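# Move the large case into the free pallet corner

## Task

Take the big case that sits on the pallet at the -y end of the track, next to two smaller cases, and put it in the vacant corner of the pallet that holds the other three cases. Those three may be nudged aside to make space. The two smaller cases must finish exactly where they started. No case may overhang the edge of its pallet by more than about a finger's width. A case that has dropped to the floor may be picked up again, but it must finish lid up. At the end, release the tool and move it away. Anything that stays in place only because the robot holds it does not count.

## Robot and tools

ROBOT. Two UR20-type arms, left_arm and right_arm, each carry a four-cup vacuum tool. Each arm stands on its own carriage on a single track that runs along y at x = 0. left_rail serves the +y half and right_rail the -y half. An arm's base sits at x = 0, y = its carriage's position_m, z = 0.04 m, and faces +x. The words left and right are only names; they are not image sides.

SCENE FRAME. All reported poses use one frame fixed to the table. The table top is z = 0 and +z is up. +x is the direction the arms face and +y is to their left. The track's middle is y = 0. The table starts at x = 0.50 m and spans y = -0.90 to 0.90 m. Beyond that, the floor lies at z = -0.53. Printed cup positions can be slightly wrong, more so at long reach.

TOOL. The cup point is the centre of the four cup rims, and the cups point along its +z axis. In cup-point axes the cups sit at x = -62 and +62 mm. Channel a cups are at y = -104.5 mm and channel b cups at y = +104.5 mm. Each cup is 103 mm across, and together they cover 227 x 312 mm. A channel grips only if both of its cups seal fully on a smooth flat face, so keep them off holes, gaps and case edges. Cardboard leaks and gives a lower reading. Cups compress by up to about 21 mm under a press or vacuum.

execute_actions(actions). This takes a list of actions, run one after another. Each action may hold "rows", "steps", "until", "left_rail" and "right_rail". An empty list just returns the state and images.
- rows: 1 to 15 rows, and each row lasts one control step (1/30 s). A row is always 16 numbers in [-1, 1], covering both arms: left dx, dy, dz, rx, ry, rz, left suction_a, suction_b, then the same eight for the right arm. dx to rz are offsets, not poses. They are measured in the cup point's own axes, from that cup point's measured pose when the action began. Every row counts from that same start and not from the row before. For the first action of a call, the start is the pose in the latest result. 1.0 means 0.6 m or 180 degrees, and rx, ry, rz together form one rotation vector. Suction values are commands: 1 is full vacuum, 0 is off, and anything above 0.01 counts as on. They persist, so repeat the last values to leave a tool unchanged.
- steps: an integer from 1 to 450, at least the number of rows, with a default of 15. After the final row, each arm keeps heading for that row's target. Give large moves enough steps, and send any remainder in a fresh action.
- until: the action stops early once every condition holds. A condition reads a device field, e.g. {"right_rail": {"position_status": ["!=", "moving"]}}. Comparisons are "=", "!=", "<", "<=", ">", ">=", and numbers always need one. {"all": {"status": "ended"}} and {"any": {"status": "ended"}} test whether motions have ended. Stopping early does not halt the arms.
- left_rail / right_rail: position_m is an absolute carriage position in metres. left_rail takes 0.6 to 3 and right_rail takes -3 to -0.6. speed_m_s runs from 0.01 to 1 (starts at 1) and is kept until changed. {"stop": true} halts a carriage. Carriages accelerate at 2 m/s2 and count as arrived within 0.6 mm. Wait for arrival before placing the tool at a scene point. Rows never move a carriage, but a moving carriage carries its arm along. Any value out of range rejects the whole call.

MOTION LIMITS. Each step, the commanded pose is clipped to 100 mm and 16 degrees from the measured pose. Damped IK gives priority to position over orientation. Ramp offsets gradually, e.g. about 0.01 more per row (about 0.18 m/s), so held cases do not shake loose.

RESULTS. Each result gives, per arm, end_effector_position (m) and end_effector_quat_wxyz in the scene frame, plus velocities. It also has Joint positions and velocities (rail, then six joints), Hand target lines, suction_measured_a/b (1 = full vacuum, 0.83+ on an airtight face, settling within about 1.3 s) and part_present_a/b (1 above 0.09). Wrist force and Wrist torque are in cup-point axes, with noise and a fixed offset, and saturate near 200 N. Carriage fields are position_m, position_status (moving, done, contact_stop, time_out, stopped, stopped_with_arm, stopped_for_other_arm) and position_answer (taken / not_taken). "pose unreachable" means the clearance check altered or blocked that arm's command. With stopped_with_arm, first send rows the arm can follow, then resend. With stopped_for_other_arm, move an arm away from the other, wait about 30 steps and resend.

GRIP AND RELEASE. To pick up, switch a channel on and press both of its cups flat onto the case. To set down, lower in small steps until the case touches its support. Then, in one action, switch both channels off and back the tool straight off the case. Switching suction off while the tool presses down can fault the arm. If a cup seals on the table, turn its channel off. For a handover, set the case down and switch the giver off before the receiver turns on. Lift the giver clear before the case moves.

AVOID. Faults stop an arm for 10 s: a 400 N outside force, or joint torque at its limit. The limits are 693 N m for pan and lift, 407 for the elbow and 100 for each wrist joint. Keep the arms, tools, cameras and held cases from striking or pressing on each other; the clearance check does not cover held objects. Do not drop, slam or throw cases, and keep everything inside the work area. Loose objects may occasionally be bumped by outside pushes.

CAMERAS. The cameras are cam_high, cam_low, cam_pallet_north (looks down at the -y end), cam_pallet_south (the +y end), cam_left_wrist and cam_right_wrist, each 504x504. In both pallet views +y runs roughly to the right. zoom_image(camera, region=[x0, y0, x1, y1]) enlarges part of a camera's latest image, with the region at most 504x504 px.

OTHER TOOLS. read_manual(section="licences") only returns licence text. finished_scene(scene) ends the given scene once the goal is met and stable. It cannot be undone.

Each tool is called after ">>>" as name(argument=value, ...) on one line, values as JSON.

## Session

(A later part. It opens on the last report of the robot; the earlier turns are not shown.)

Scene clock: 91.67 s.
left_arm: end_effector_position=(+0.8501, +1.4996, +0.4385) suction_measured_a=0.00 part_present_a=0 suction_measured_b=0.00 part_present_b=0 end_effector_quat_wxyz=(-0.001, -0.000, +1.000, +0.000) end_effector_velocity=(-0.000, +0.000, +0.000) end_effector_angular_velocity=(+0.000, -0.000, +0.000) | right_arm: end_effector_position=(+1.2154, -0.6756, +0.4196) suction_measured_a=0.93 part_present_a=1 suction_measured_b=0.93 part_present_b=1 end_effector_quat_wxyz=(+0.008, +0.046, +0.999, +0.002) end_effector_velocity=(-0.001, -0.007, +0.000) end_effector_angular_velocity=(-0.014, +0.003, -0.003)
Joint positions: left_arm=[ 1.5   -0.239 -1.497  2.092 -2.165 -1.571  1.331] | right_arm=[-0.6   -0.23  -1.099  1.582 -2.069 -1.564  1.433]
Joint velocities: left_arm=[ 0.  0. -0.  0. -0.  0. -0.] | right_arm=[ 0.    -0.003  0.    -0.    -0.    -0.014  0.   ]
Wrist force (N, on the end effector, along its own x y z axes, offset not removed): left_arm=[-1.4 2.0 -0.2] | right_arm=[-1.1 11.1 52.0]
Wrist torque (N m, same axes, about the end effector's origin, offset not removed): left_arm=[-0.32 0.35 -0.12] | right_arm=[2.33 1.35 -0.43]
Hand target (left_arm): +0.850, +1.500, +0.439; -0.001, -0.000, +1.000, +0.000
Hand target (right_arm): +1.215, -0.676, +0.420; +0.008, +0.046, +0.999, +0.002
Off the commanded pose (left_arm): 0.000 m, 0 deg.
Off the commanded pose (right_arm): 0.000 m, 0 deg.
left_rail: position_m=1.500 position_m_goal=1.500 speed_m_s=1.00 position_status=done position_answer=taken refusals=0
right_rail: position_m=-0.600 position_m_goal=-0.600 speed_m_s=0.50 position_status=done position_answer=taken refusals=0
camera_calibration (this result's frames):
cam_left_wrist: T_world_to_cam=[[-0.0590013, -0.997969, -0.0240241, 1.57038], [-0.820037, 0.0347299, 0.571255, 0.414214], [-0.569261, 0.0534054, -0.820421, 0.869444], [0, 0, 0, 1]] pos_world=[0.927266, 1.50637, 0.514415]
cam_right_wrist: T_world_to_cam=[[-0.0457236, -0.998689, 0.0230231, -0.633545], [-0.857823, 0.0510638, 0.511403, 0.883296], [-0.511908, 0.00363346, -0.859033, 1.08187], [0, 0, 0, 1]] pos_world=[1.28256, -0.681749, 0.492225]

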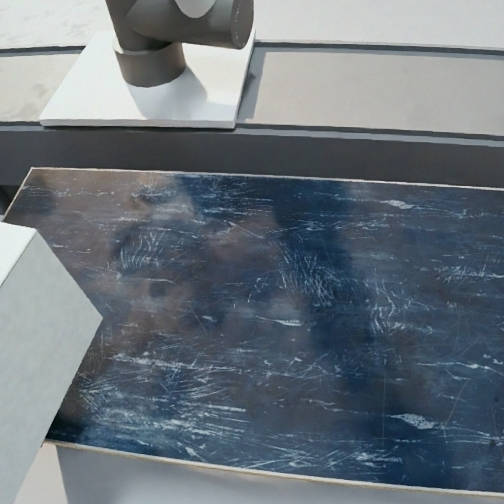

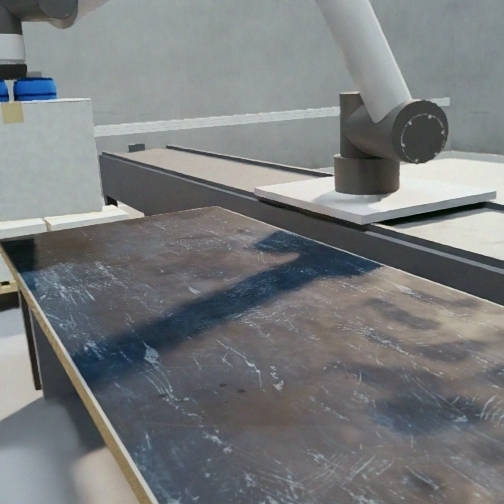

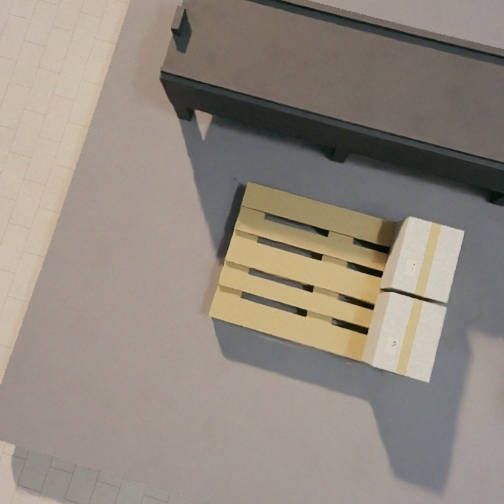

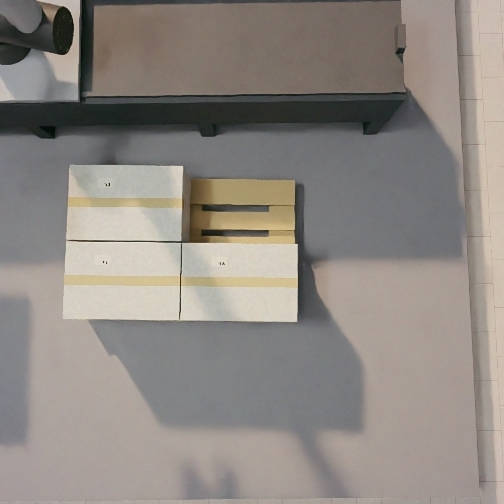

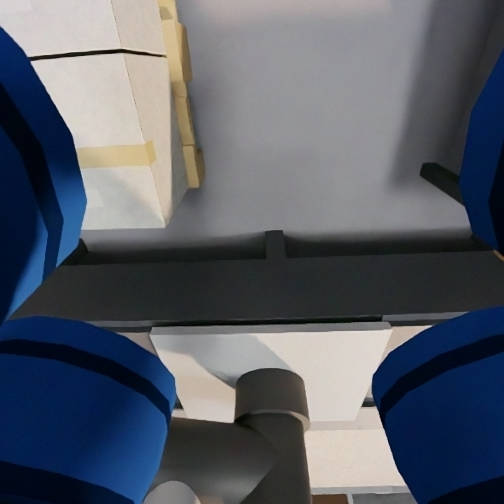

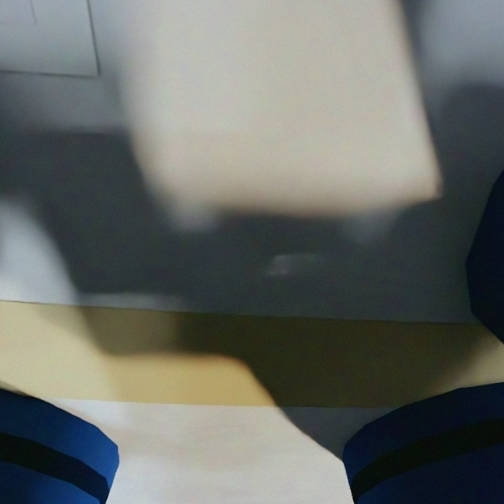

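>>> execute_actions(actions=[{"rows":[[0,0,0,0,0,0,0,0,0.03,0.05,0,0,0,0,1,1],[0,0,0,0,0,0,0,0,0.06,0.1,0,0,0,0,1,1],[0,0,0,0,0,0,0,0,0.1,0.17,0,0,0,0,1,1],[0,0,0,0,0,0,0,0,0.15,0.25,0,0,0,0,1,1],[0,0,0,0,0,0,0,0,0.45,0.92,0,0,0,0,1,1]],"steps":75},{"rows":[[0,0,0,0,0,0,0,0,0,0,0.05,0,0,0,1,1],[0,0,0,0,0,0,0,0,0,0,0.1,0,0,0,1,1],[0,0,0,0,0,0,0,0,0,0,0.16,0,0,0,1,1]],"steps":30}])

Scene clock: 106.07 s.
left_arm: end_effector_position=(+0.8501, +1.4996, +0.4385) suction_measured_a=0.00 part_present_a=0 suction_measured_b=0.00 part_present_b=0 end_effector_quat_wxyz=(-0.001, -0.000, +1.000, +0.000) end_effector_velocity=(+0.000, +0.000, +0.000) end_effector_angular_velocity=(-0.000, +0.000, -0.000) | right_arm: end_effector_position=(+0.9990, -0.1012, +0.3223) suction_measured_a=0.93 part_present_a=1 suction_measured_b=0.93 part_present_b=1 end_effector_quat_wxyz=(+0.008, +0.046, +0.999, +0.002) end_effector_velocity=(+0.000, -0.000, -0.001) end_effector_angular_velocity=(+0.000, +0.000, -0.000)
Joint positions: left_arm=[ 1.5   -0.239 -1.497  2.092 -2.165 -1.571  1.331] | right_arm=[-0.6    0.283 -1.138  1.804 -2.254 -1.572  1.945]
Joint velocities: left_arm=[ 0.  0.  0. -0.  0. -0.  0.] | right_arm=[ 0.    -0.     0.001  0.    -0.001  0.    -0.   ]
Wrist force (N, on the end effector, along its own x y z axes, offset not removed): left_arm=[0.0 -1.2 3.6] | right_arm=[-1.7 -1.2 53.5]
Wrist torque (N m, same axes, about the end effector's origin, offset not removed): left_arm=[-0.56 0.08 -0.14] | right_arm=[3.91 1.56 -0.30]
Hand target (left_arm): +0.850, +1.500, +0.439; -0.001, -0.000, +1.000, +0.000
Hand target (right_arm): +0.999, -0.101, +0.322; +0.008, +0.046, +0.999, +0.002
Off the commanded pose (left_arm): 0.000 m, 0 deg.
Off the commanded pose (right_arm): 0.000 m, 0 deg.
left_rail: position_m=1.500 position_m_goal=1.500 speed_m_s=1.00 position_status=done position_answer=taken refusals=0
right_rail: position_m=-0.600 position_m_goal=-0.600 speed_m_s=0.50 position_status=done position_answer=taken refusals=0
camera_calibration (this result's frames):
cam_left_wrist: T_world_to_cam=[[-0.0590011, -0.997969, -0.0240239, 1.57038], [-0.820037, 0.0347298, 0.571255, 0.414215], [-0.569261, 0.0534051, -0.820421, 0.869445], [0, 0, 0, 1]] pos_world=[0.927266, 1.50637, 0.514415]
cam_right_wrist: T_world_to_cam=[[-0.045717, -0.99869, 0.0229846, -0.0675012], [-0.858031, 0.0510398, 0.511055, 0.718413], [-0.511558, 0.00364237, -0.859241, 0.88511], [0, 0, 0, 1]] pos_world=[1.06612, -0.107304, 0.394925]

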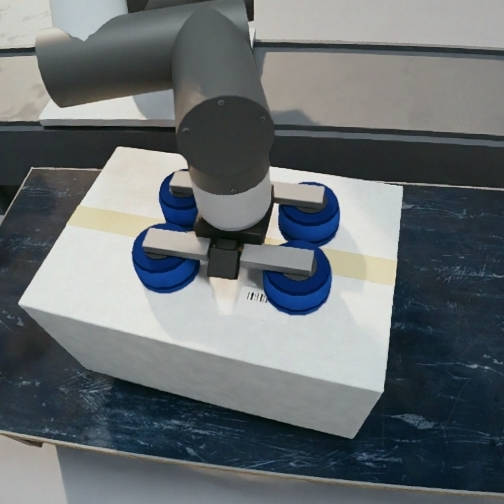

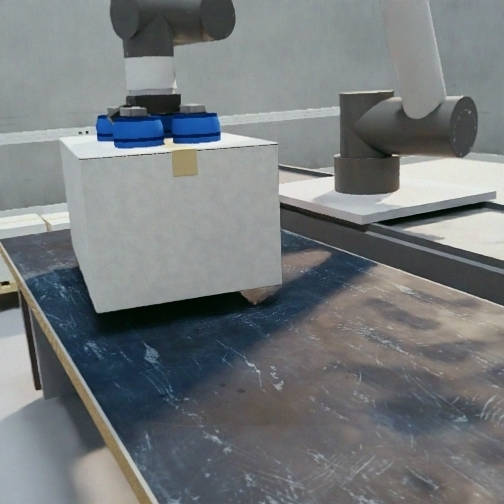

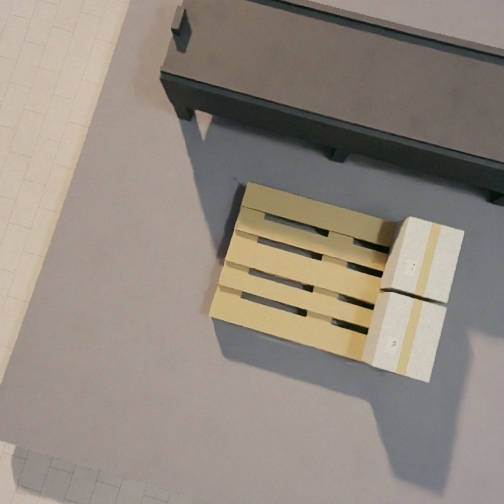

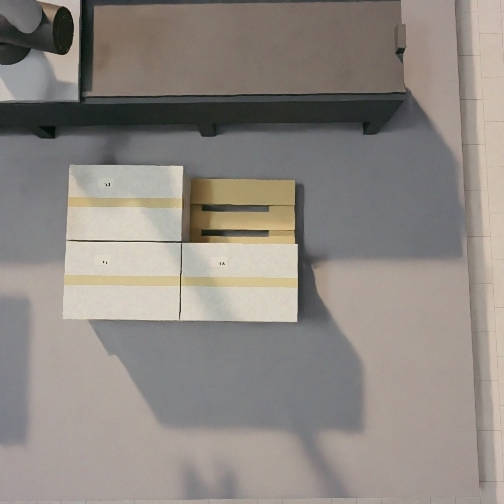

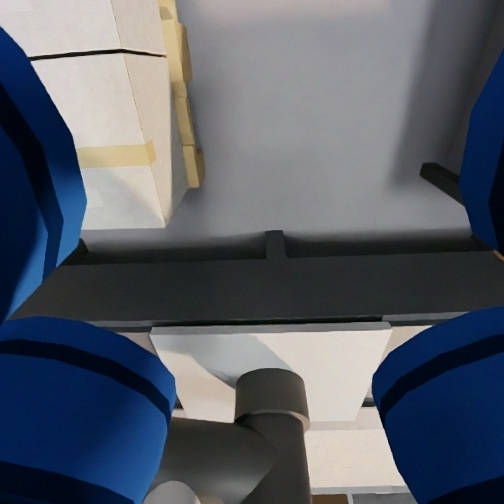

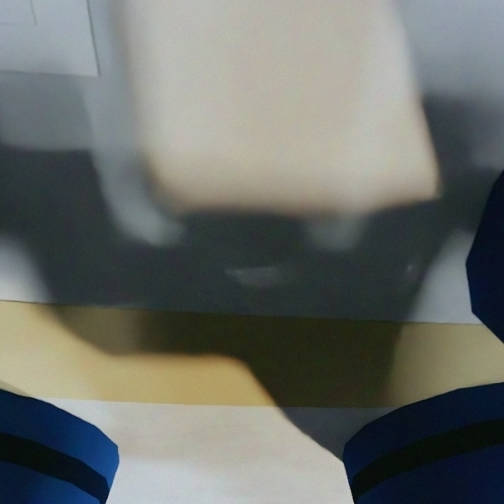

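>>> execute_actions(actions=[{"rows":[[0,0,0,0,0,0,0,0,0,0,0.015,0,0,0,1,1]],"steps":20}])

Scene clock: 113.13 s.
left_arm: end_effector_position=(+0.8501, +1.4996, +0.4385) suction_measured_a=0.00 part_present_a=0 suction_measured_b=0.00 part_present_b=0 end_effector_quat_wxyz=(-0.001, -0.000, +1.000, +0.000) end_effector_velocity=(+0.000, -0.000, -0.000) end_effector_angular_velocity=(+0.000, +0.000, +0.000) | right_arm: end_effector_position=(+0.9992, -0.1011, +0.3133) suction_measured_a=0.93 part_present_a=1 suction_measured_b=0.93 part_present_b=1 end_effector_quat_wxyz=(+0.008, +0.046, +0.999, +0.002) end_effector_velocity=(-0.000, -0.000, -0.000) end_effector_angular_velocity=(-0.000, +0.000, +0.000)
Joint positions: left_arm=[ 1.5   -0.239 -1.497  2.092 -2.165 -1.571  1.331] | right_arm=[-0.6    0.283 -1.131  1.809 -2.266 -1.572  1.945]
Joint velocities: left_arm=[ 0. -0.  0. -0.  0.  0. -0.] | right_arm=[ 0.    -0.     0.     0.    -0.001  0.    -0.   ]
Wrist force (N, on the end effector, along its own x y z axes, offset not removed): left_arm=[-1.9 -4.9 2.6] | right_arm=[-2.6 -3.6 54.1]
Wrist torque (N m, same axes, about the end effector's origin, offset not removed): left_arm=[-1.16 0.04 0.08] | right_arm=[3.65 1.60 -0.28]
Hand target (left_arm): +0.850, +1.500, +0.439; -0.001, -0.000, +1.000, +0.000
Hand target (right_arm): +0.999, -0.101, +0.313; +0.008, +0.046, +0.999, +0.002
Off the commanded pose (left_arm): 0.000 m, 0 deg.
Off the commanded pose (right_arm): 0.000 m, 0 deg.
left_rail: position_m=1.500 position_m_goal=1.500 speed_m_s=1.00 position_status=done position_answer=taken refusals=0
right_rail: position_m=-0.600 position_m_goal=-0.600 speed_m_s=0.50 position_status=done position_answer=taken refusals=0
camera_calibration (this result's frames):
cam_left_wrist: T_world_to_cam=[[-0.0590009, -0.997969, -0.0240239, 1.57038], [-0.820037, 0.0347297, 0.571255, 0.414215], [-0.569261, 0.053405, -0.820421, 0.869445], [0, 0, 0, 1]] pos_world=[0.927266, 1.50637, 0.514415]
cam_right_wrist: T_world_to_cam=[[-0.0457398, -0.998691, 0.0229065, -0.0671984], [-0.858024, 0.0510194, 0.51107, 0.723102], [-0.511569, 0.00372188, -0.859234, 0.877532], [0, 0, 0, 1]] pos_world=[1.06628, -0.107269, 0.385989]

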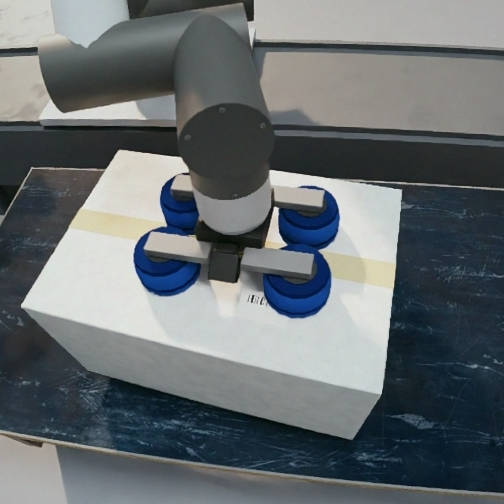

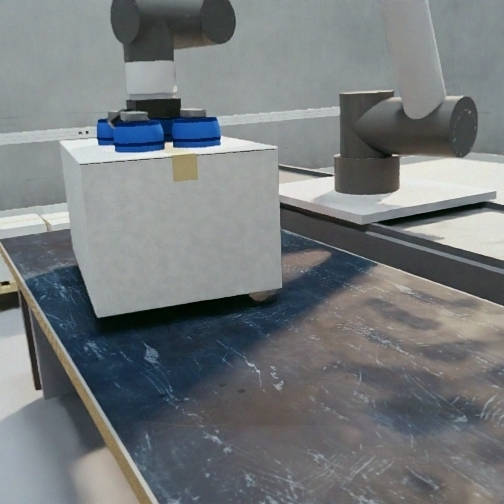

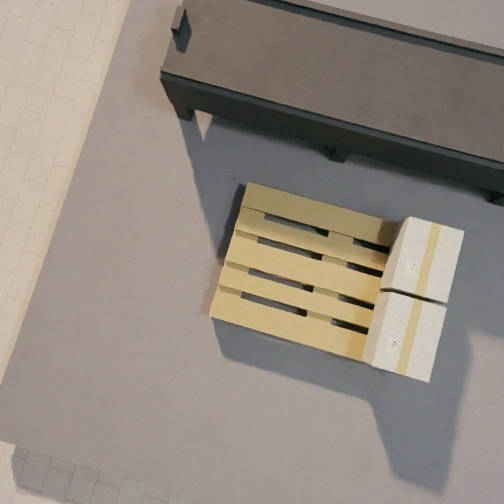

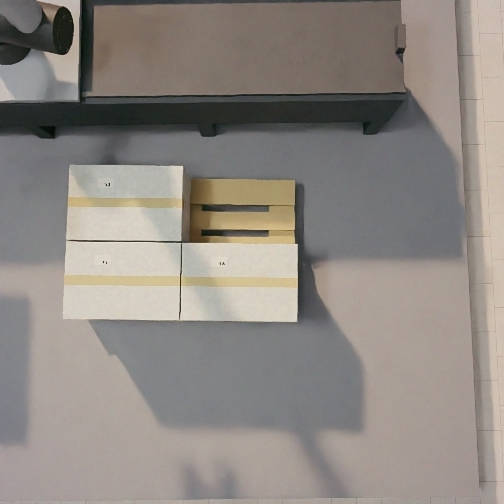

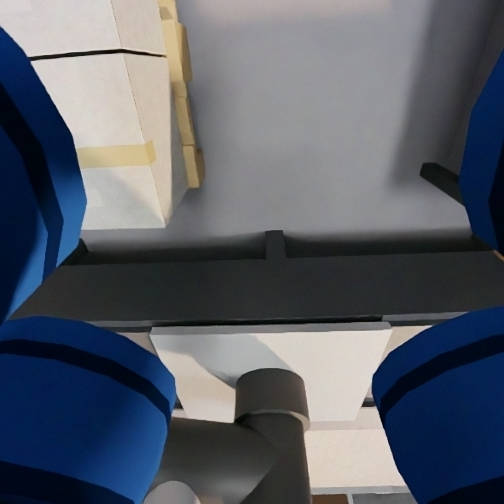

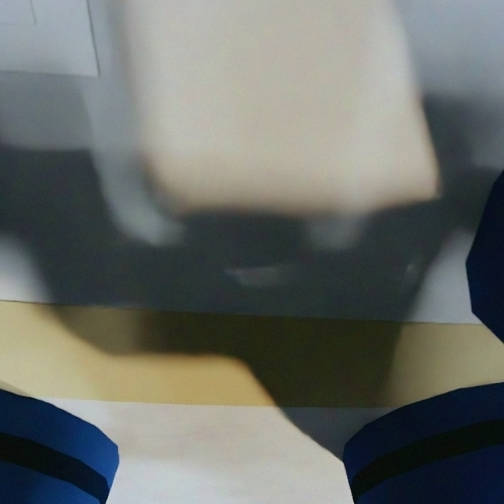

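>>> execute_actions(actions=[{"rows":[[0,0,0,0,0,0,0,0,0,0,0.015,0,0,0,1,1]],"steps":20}])

Scene clock: 119.10 s.
left_arm: end_effector_position=(+0.8501, +1.4996, +0.4385) suction_measured_a=0.00 part_present_a=0 suction_measured_b=0.00 part_present_b=0 end_effector_quat_wxyz=(-0.001, -0.000, +1.000, +0.000) end_effector_velocity=(+0.000, -0.000, -0.000) end_effector_angular_velocity=(+0.000, +0.000, -0.000) | right_arm: end_effector_position=(+0.9994, -0.1011, +0.3044) suction_measured_a=0.93 part_present_a=1 suction_measured_b=0.93 part_present_b=1 end_effector_quat_wxyz=(+0.008, +0.046, +0.999, +0.002) end_effector_velocity=(-0.000, +0.000, -0.000) end_effector_angular_velocity=(+0.000, +0.000, +0.000)
Joint positions: left_arm=[ 1.5   -0.239 -1.497  2.092 -2.165 -1.571  1.331] | right_arm=[-0.6    0.283 -1.124  1.813 -2.277 -1.572  1.945]
Joint velocities: left_arm=[ 0. -0.  0. -0.  0.  0. -0.] | right_arm=[ 0.    -0.     0.     0.    -0.001  0.     0.   ]
Wrist force (N, on the end effector, along its own x y z axes, offset not removed): left_arm=[-4.6 4.7 5.8] | right_arm=[-2.6 -3.5 54.8]
Wrist torque (N m, same axes, about the end effector's origin, offset not removed): left_arm=[0.02 0.53 0.04] | right_arm=[3.69 1.54 -0.29]
Hand target (left_arm): +0.850, +1.500, +0.439; -0.001, -0.000, +1.000, +0.000
Hand target (right_arm): +0.999, -0.101, +0.304; +0.008, +0.046, +0.999, +0.002
Off the commanded pose (left_arm): 0.000 m, 0 deg.
Off the commanded pose (right_arm): 0.000 m, 0 deg.
left_rail: position_m=1.500 position_m_goal=1.500 speed_m_s=1.00 position_status=done position_answer=taken refusals=0
right_rail: position_m=-0.600 position_m_goal=-0.600 speed_m_s=0.50 position_status=done position_answer=taken refusals=0
camera_calibration (this result's frames):
cam_left_wrist: T_world_to_cam=[[-0.059001, -0.997969, -0.0240239, 1.57038], [-0.820037, 0.0347298, 0.571255, 0.414215], [-0.569261, 0.0534051, -0.820421, 0.869445], [0, 0, 0, 1]] pos_world=[0.927266, 1.50637, 0.514415]
cam_right_wrist: T_world_to_cam=[[-0.0457282, -0.99869, 0.0229595, -0.0669851], [-0.858037, 0.0510367, 0.511045, 0.727828], [-0.511547, 0.00366907, -0.859247, 0.869913], [0, 0, 0, 1]] pos_world=[1.06644, -0.107235, 0.377056]

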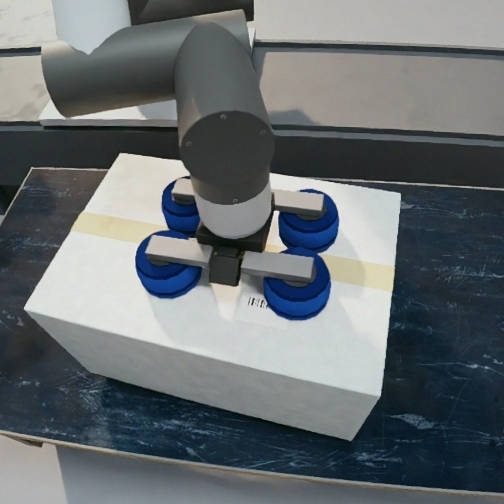

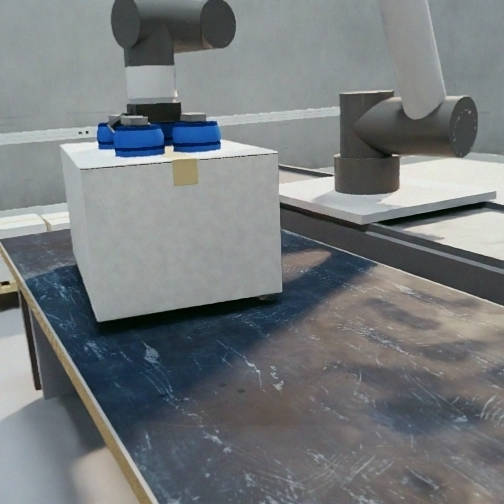

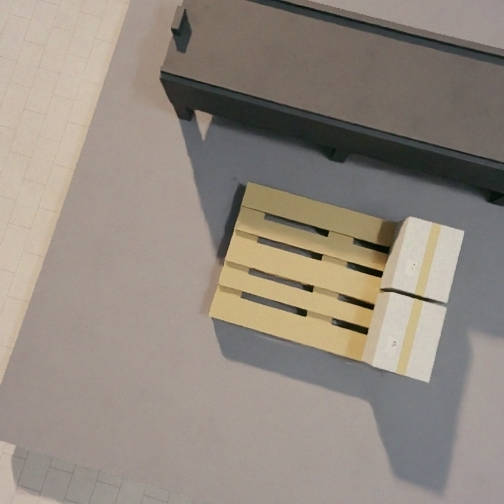

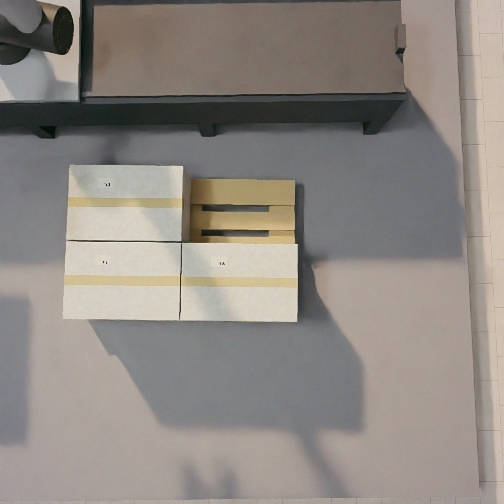

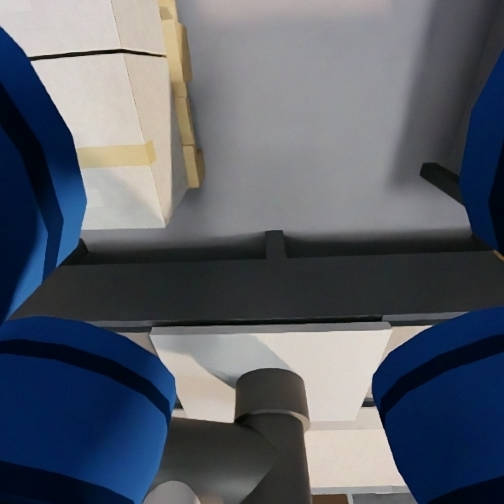

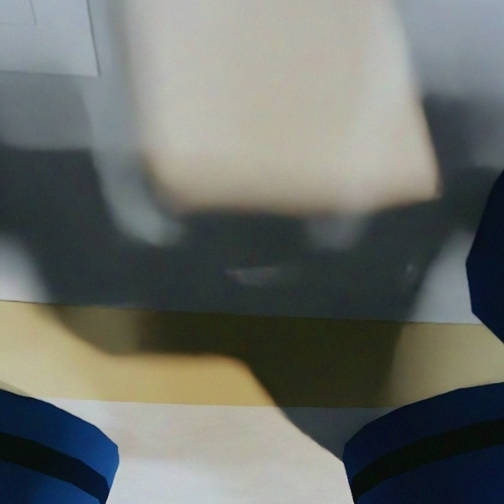

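>>> execute_actions(actions=[{"rows":[[0,0,0,0,0,0,0,0,0,0,0.008,0,0,0,1,1]],"steps":20}])

Scene clock: 124.23 s.
left_arm: end_effector_position=(+0.8501, +1.4996, +0.4385) suction_measured_a=0.00 part_present_a=0 suction_measured_b=0.00 part_present_b=0 end_effector_quat_wxyz=(-0.001, -0.000, +1.000, +0.000) end_effector_velocity=(+0.000, -0.000, -0.000) end_effector_angular_velocity=(+0.000, +0.000, -0.000) | right_arm: end_effector_position=(+0.9994, -0.1011, +0.2996) suction_measured_a=0.93 part_present_a=1 suction_measured_b=0.93 part_present_b=1 end_effector_quat_wxyz=(+0.008, +0.046, +0.999, +0.002) end_effector_velocity=(-0.000, -0.000, -0.000) end_effector_angular_velocity=(-0.000, +0.000, +0.000)
Joint positions: left_arm=[ 1.5   -0.239 -1.497  2.092 -2.165 -1.571  1.331] | right_arm=[-0.6    0.283 -1.12   1.816 -2.283 -1.572  1.945]
Joint velocities: left_arm=[ 0. -0.  0. -0.  0.  0.  0.] | right_arm=[ 0. -0.  0.  0. -0.  0. -0.]
Wrist force (N, on the end effector, along its own x y z axes, offset not removed): left_arm=[0.5 3.2 2.2] | right_arm=[-1.3 -2.5 53.2]
Wrist torque (N m, same axes, about the end effector's origin, offset not removed): left_arm=[-0.15 -0.09 -0.12] | right_arm=[3.77 1.42 -0.26]
Hand target (left_arm): +0.850, +1.500, +0.439; -0.001, -0.000, +1.000, +0.000
Hand target (right_arm): +0.999, -0.101, +0.300; +0.008, +0.046, +0.999, +0.002
Off the commanded pose (left_arm): 0.000 m, 0 deg.
Off the commanded pose (right_arm): 0.000 m, 0 deg.
left_rail: position_m=1.500 position_m_goal=1.500 speed_m_s=1.00 position_status=done position_answer=taken refusals=0
right_rail: position_m=-0.600 position_m_goal=-0.600 speed_m_s=0.50 position_status=done position_answer=taken refusals=0
camera_calibration (this result's frames):
cam_left_wrist: T_world_to_cam=[[-0.0590011, -0.997969, -0.0240238, 1.57038], [-0.820037, 0.0347299, 0.571255, 0.414214], [-0.56926, 0.0534052, -0.820421, 0.869445], [0, 0, 0, 1]] pos_world=[0.927266, 1.50637, 0.514415]
cam_right_wrist: T_world_to_cam=[[-0.0457267, -0.998692, 0.0228921, -0.0668102], [-0.85803, 0.0510009, 0.511061, 0.730313], [-0.511559, 0.00372698, -0.85924, 0.865874], [0, 0, 0, 1]] pos_world=[1.06652, -0.107196, 0.372288]

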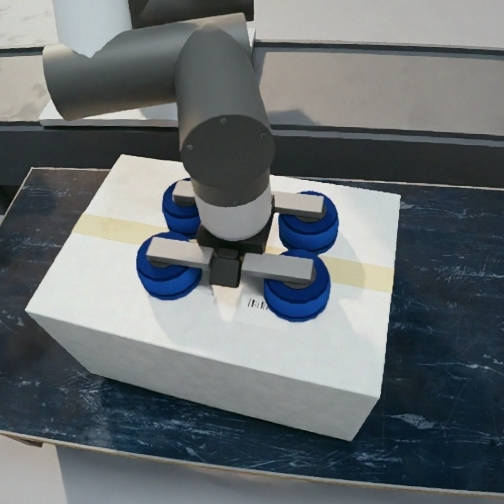

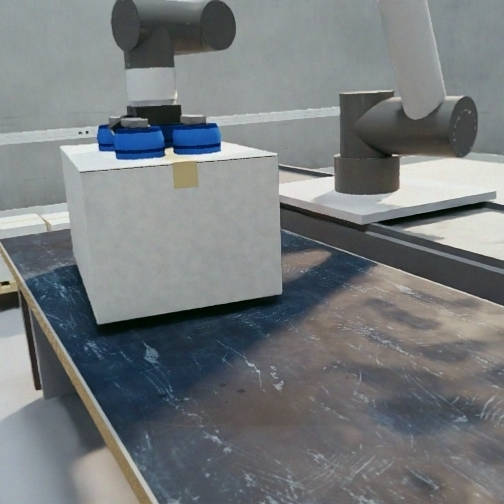

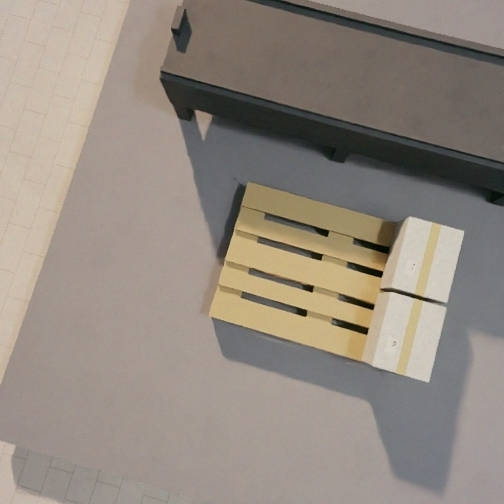

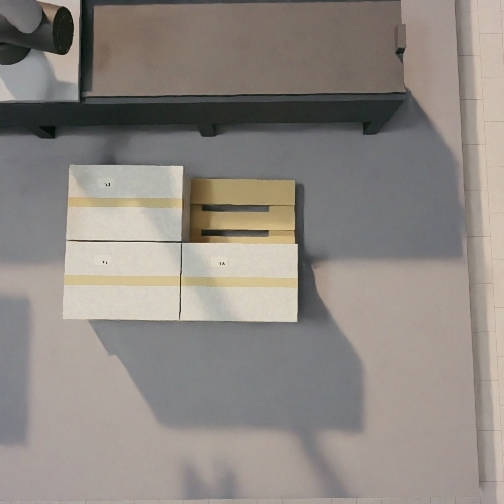

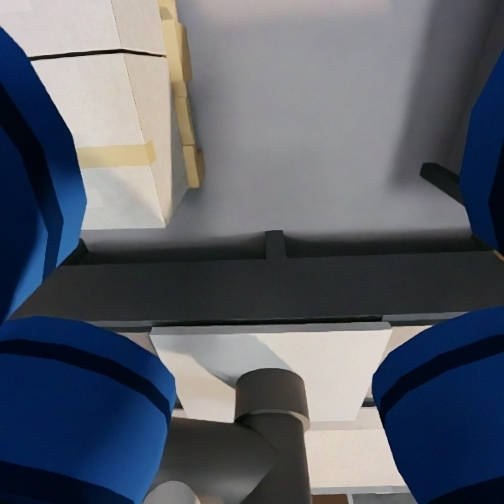

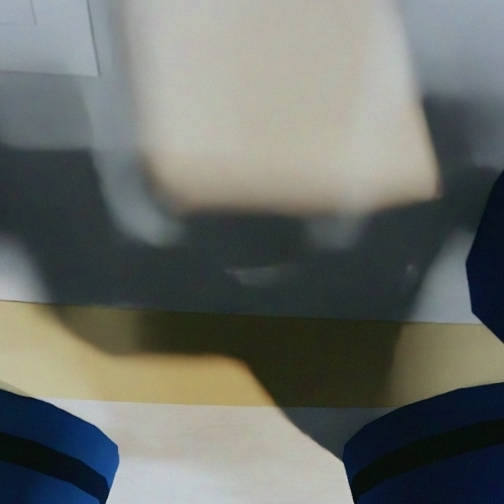

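Nearly touching; 4 mm more, release, retreat.

>>> execute_actions(actions=[{"rows":[[0,0,0,0,0,0,0,0,0,0,0.007,0,0,0,1,1]],"steps":15},{"rows":[[0,0,0,0,0,0,0,0,0,0,-0.3,0,0,0,0,0]],"steps":40},{"rows":[[0,0,0,0,0,0,0,0,0,-0.8,0,0,0,0,0,0]],"steps":30,"right_rail":{"position_m":-2.0,"speed_m_s":1},"left_rail":{"position_m":0.6}},{"steps":150,"until":{"all":{"status":"ended"}}}])

Scene clock: 135.50 s.
left_arm: end_effector_position=(+0.8501, +0.5996, +0.4385) suction_measured_a=0.00 part_present_a=0 suction_measured_b=0.00 part_present_b=0 end_effector_quat_wxyz=(-0.001, -0.000, +1.000, +0.000) end_effector_velocity=(+0.000, +0.000, -0.000) end_effector_angular_velocity=(+0.000, +0.000, +0.000) | right_arm: end_effector_position=(+0.9523, -1.9797, +0.4729) suction_measured_a=0.01 part_present_a=0 suction_measured_b=0.01 part_present_b=0 end_effector_quat_wxyz=(+0.008, +0.046, +0.999, +0.002) end_effector_velocity=(-0.000, +0.000, +0.000) end_effector_angular_velocity=(+0.000, -0.000, +0.000)
Joint positions: left_arm=[ 0.6   -0.239 -1.497  2.092 -2.165 -1.571  1.331] | right_arm=[-2.    -0.193 -1.41   1.94  -2.116 -1.565  1.47 ]
Joint velocities: left_arm=[ 0.  0.  0. -0. -0. -0.  0.] | right_arm=[ 0. -0. -0.  0. -0.  0. -0.]
Wrist force (N, on the end effector, along its own x y z axes, offset not removed): left_arm=[0.3 -1.0 7.3] | right_arm=[-4.1 -0.8 2.6]
Wrist torque (N m, same axes, about the end effector's origin, offset not removed): left_arm=[-0.76 -0.25 -0.09] | right_arm=[0.01 0.31 -0.33]
Hand target (left_arm): +0.850, +0.600, +0.439; -0.001, -0.000, +1.000, +0.000
Hand target (right_arm): +0.952, -1.980, +0.473; +0.008, +0.046, +0.999, +0.002
Off the commanded pose (left_arm): 0.000 m, 0 deg.
Off the commanded pose (right_arm): 0.000 m, 0 deg.
left_rail: position_m=0.600 position_m_goal=0.600 speed_m_s=1.00 position_status=done position_answer=taken refusals=0
right_rail: position_m=-2.000 position_m_goal=-2.000 speed_m_s=1.00 position_status=done position_answer=taken refusals=0
camera_calibration (this result's frames):
cam_left_wrist: T_world_to_cam=[[-0.0590146, -0.997968, -0.0240239, 0.672225], [-0.820037, 0.034741, 0.571255, 0.445464], [-0.56926, 0.0534129, -0.820421, 0.917504], [0, 0, 0, 1]] pos_world=[0.927266, 0.606377, 0.514415]
cam_right_wrist: T_world_to_cam=[[-0.0457292, -0.998688, 0.0230446, -1.94919], [-0.857876, 0.0510799, 0.511312, 0.697024], [-0.511818, 0.00361247, -0.859086, 0.997536], [0, 0, 0, 1]] pos_world=[1.01938, -1.98584, 0.545492]

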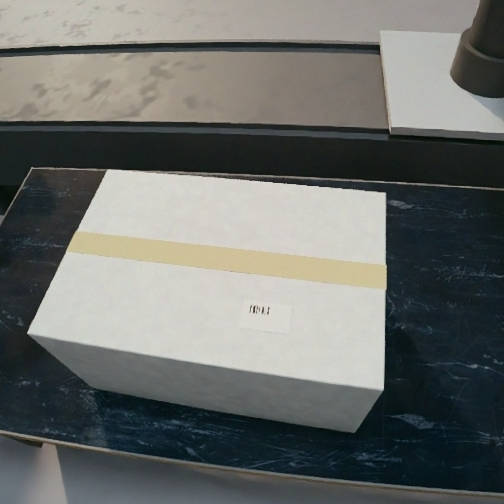

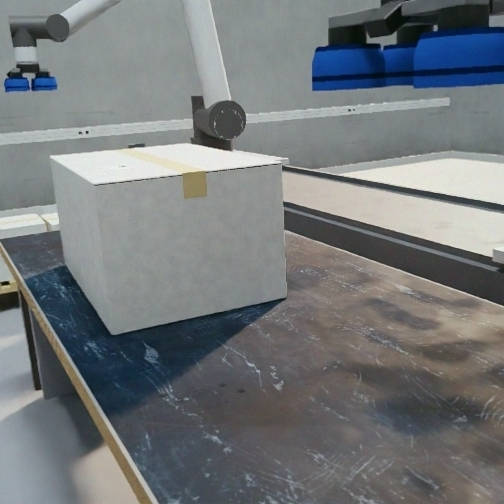

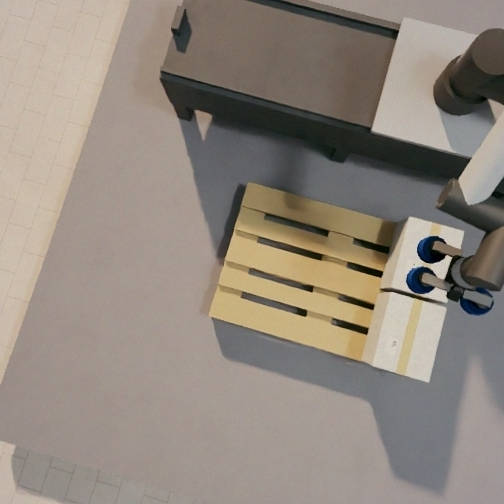

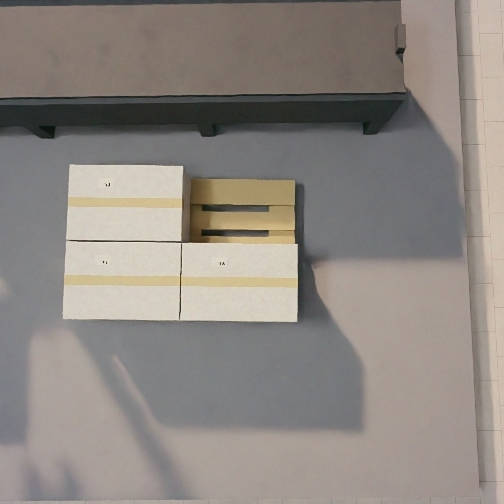

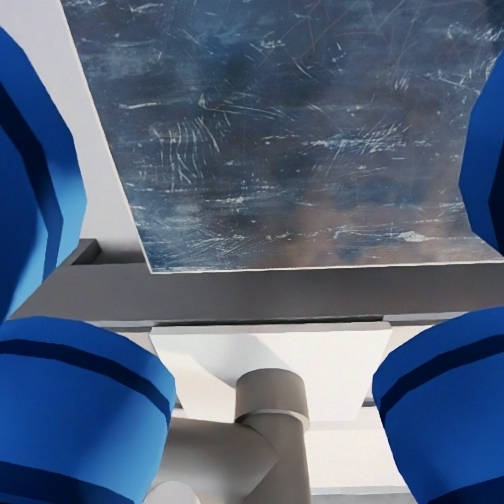

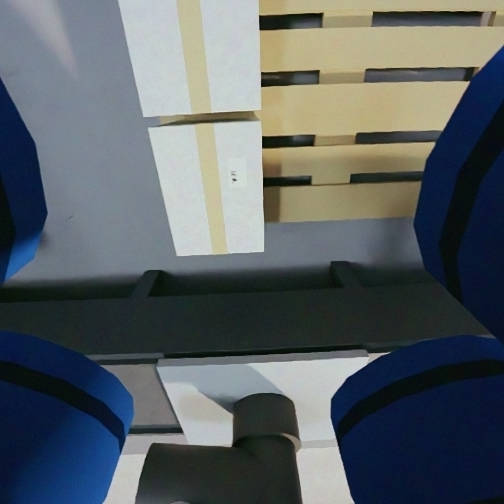

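>>> execute_actions(actions=[{"rows":[[0,0,0,0,0,0,0,0,0,0,0,0,0,0,0,0]],"steps":1},{"rows":[[-0.272,-0.6,0,0,0,0.017,0,0,0,0,0,0,0,0,0,0]],"steps":45},{"rows":[[0,-0.58,0,0,0,0,0,0,0,0,0,0,0,0,0,0]],"steps":45},{"rows":[[0,0,0.17,0,0,0,0,0,0,0,0,0,0,0,0,0]],"steps":30},{"rows":[[0,0,0.035,0,0,0,1,1,0,0,0,0,0,0,0,0]],"steps":45}])

Scene clock: 161.93 s.
left_arm: end_effector_position=(+0.9941, -0.1076, +0.3151) suction_measured_a=0.00 part_present_a=0 suction_measured_b=0.00 part_present_b=0 end_effector_quat_wxyz=(-0.000, +0.027, +1.000, +0.000) end_effector_velocity=(+0.000, -0.000, -0.000) end_effector_angular_velocity=(-0.000, -0.000, +0.000) | right_arm: end_effector_position=(+0.9523, -1.9797, +0.4729) suction_measured_a=0.01 part_present_a=0 suction_measured_b=0.01 part_present_b=0 end_effector_quat_wxyz=(+0.008, +0.046, +0.999, +0.002) end_effector_velocity=(-0.000, +0.000, +0.000) end_effector_angular_velocity=(-0.000, -0.000, +0.000)
Joint positions: left_arm=[ 0.6   -0.784 -1.03   1.631 -2.17  -1.571  0.84 ] | right_arm=[-2.    -0.193 -1.41   1.94  -2.116 -1.565  1.47 ]
Joint velocities: left_arm=[ 0. -0.  0.  0. -0.  0. -0.] | right_arm=[ 0.  0. -0.  0. -0. -0. -0.]
Wrist force (N, on the end effector, along its own x y z axes, offset not removed): left_arm=[-4.7 0.2 -1.6] | right_arm=[-2.1 -1.2 0.8]
Wrist torque (N m, same axes, about the end effector's origin, offset not removed): left_arm=[-0.49 0.40 -0.23] | right_arm=[-0.02 0.12 -0.25]
Hand target (left_arm): +0.994, -0.108, +0.315; -0.000, +0.027, +1.000, +0.000
Hand target (right_arm): +0.952, -1.980, +0.473; +0.008, +0.046, +0.999, +0.002
Off the commanded pose (left_arm): 0.000 m, 0 deg.
Off the commanded pose (right_arm): 0.000 m, 0 deg.
left_rail: position_m=0.600 position_m_goal=0.600 speed_m_s=1.00 position_status=done position_answer=taken refusals=0
right_rail: position_m=-2.000 position_m_goal=-2.000 speed_m_s=1.00 position_status=done position_answer=taken refusals=0
camera_calibration (this result's frames):
cam_left_wrist: T_world_to_cam=[[-0.112101, -0.993394, -0.0245477, 0.0255034], [-0.817221, 0.0781104, 0.571007, 0.660601], [-0.565317, 0.0840713, -0.820578, 0.935397], [0, 0, 0, 1]] pos_world=[1.07151, -0.104905, 0.390985]
cam_right_wrist: T_world_to_cam=[[-0.0457167, -0.998688, 0.0230782, -1.94923], [-0.857882, 0.0510865, 0.5113, 0.697043], [-0.511808, 0.00357658, -0.859092, 0.997473], [0, 0, 0, 1]] pos_world=[1.01938, -1.98585, 0.545508]

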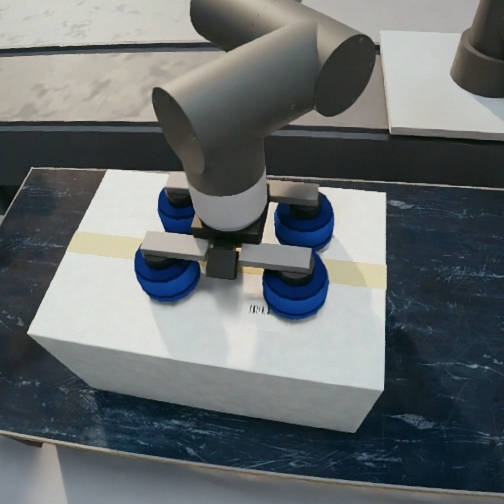

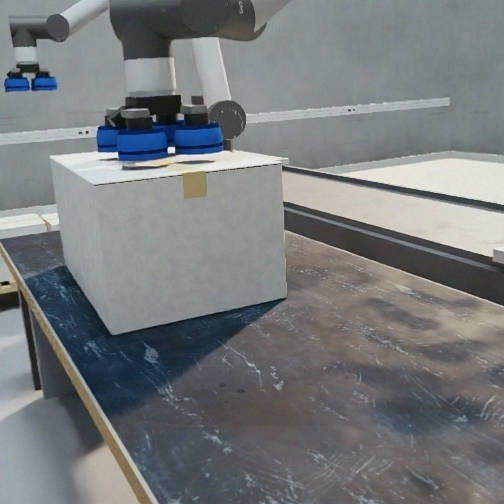

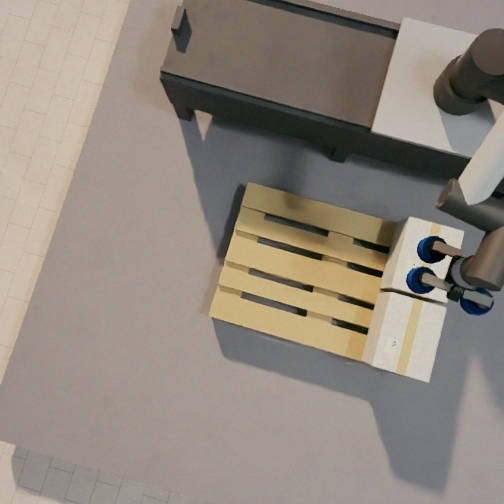

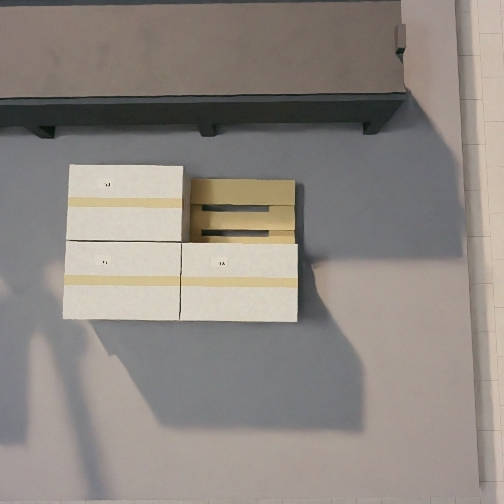

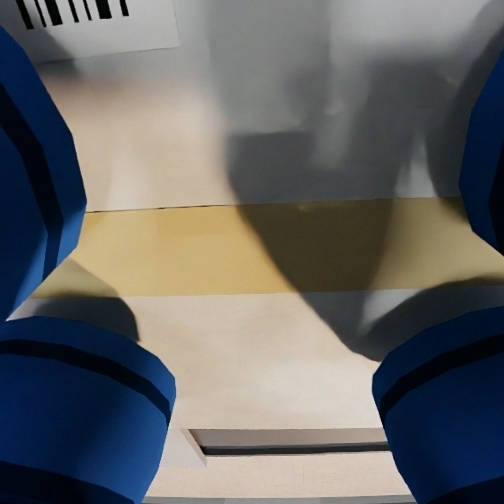

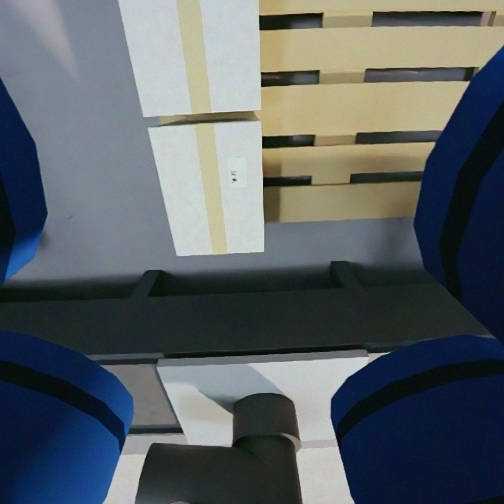

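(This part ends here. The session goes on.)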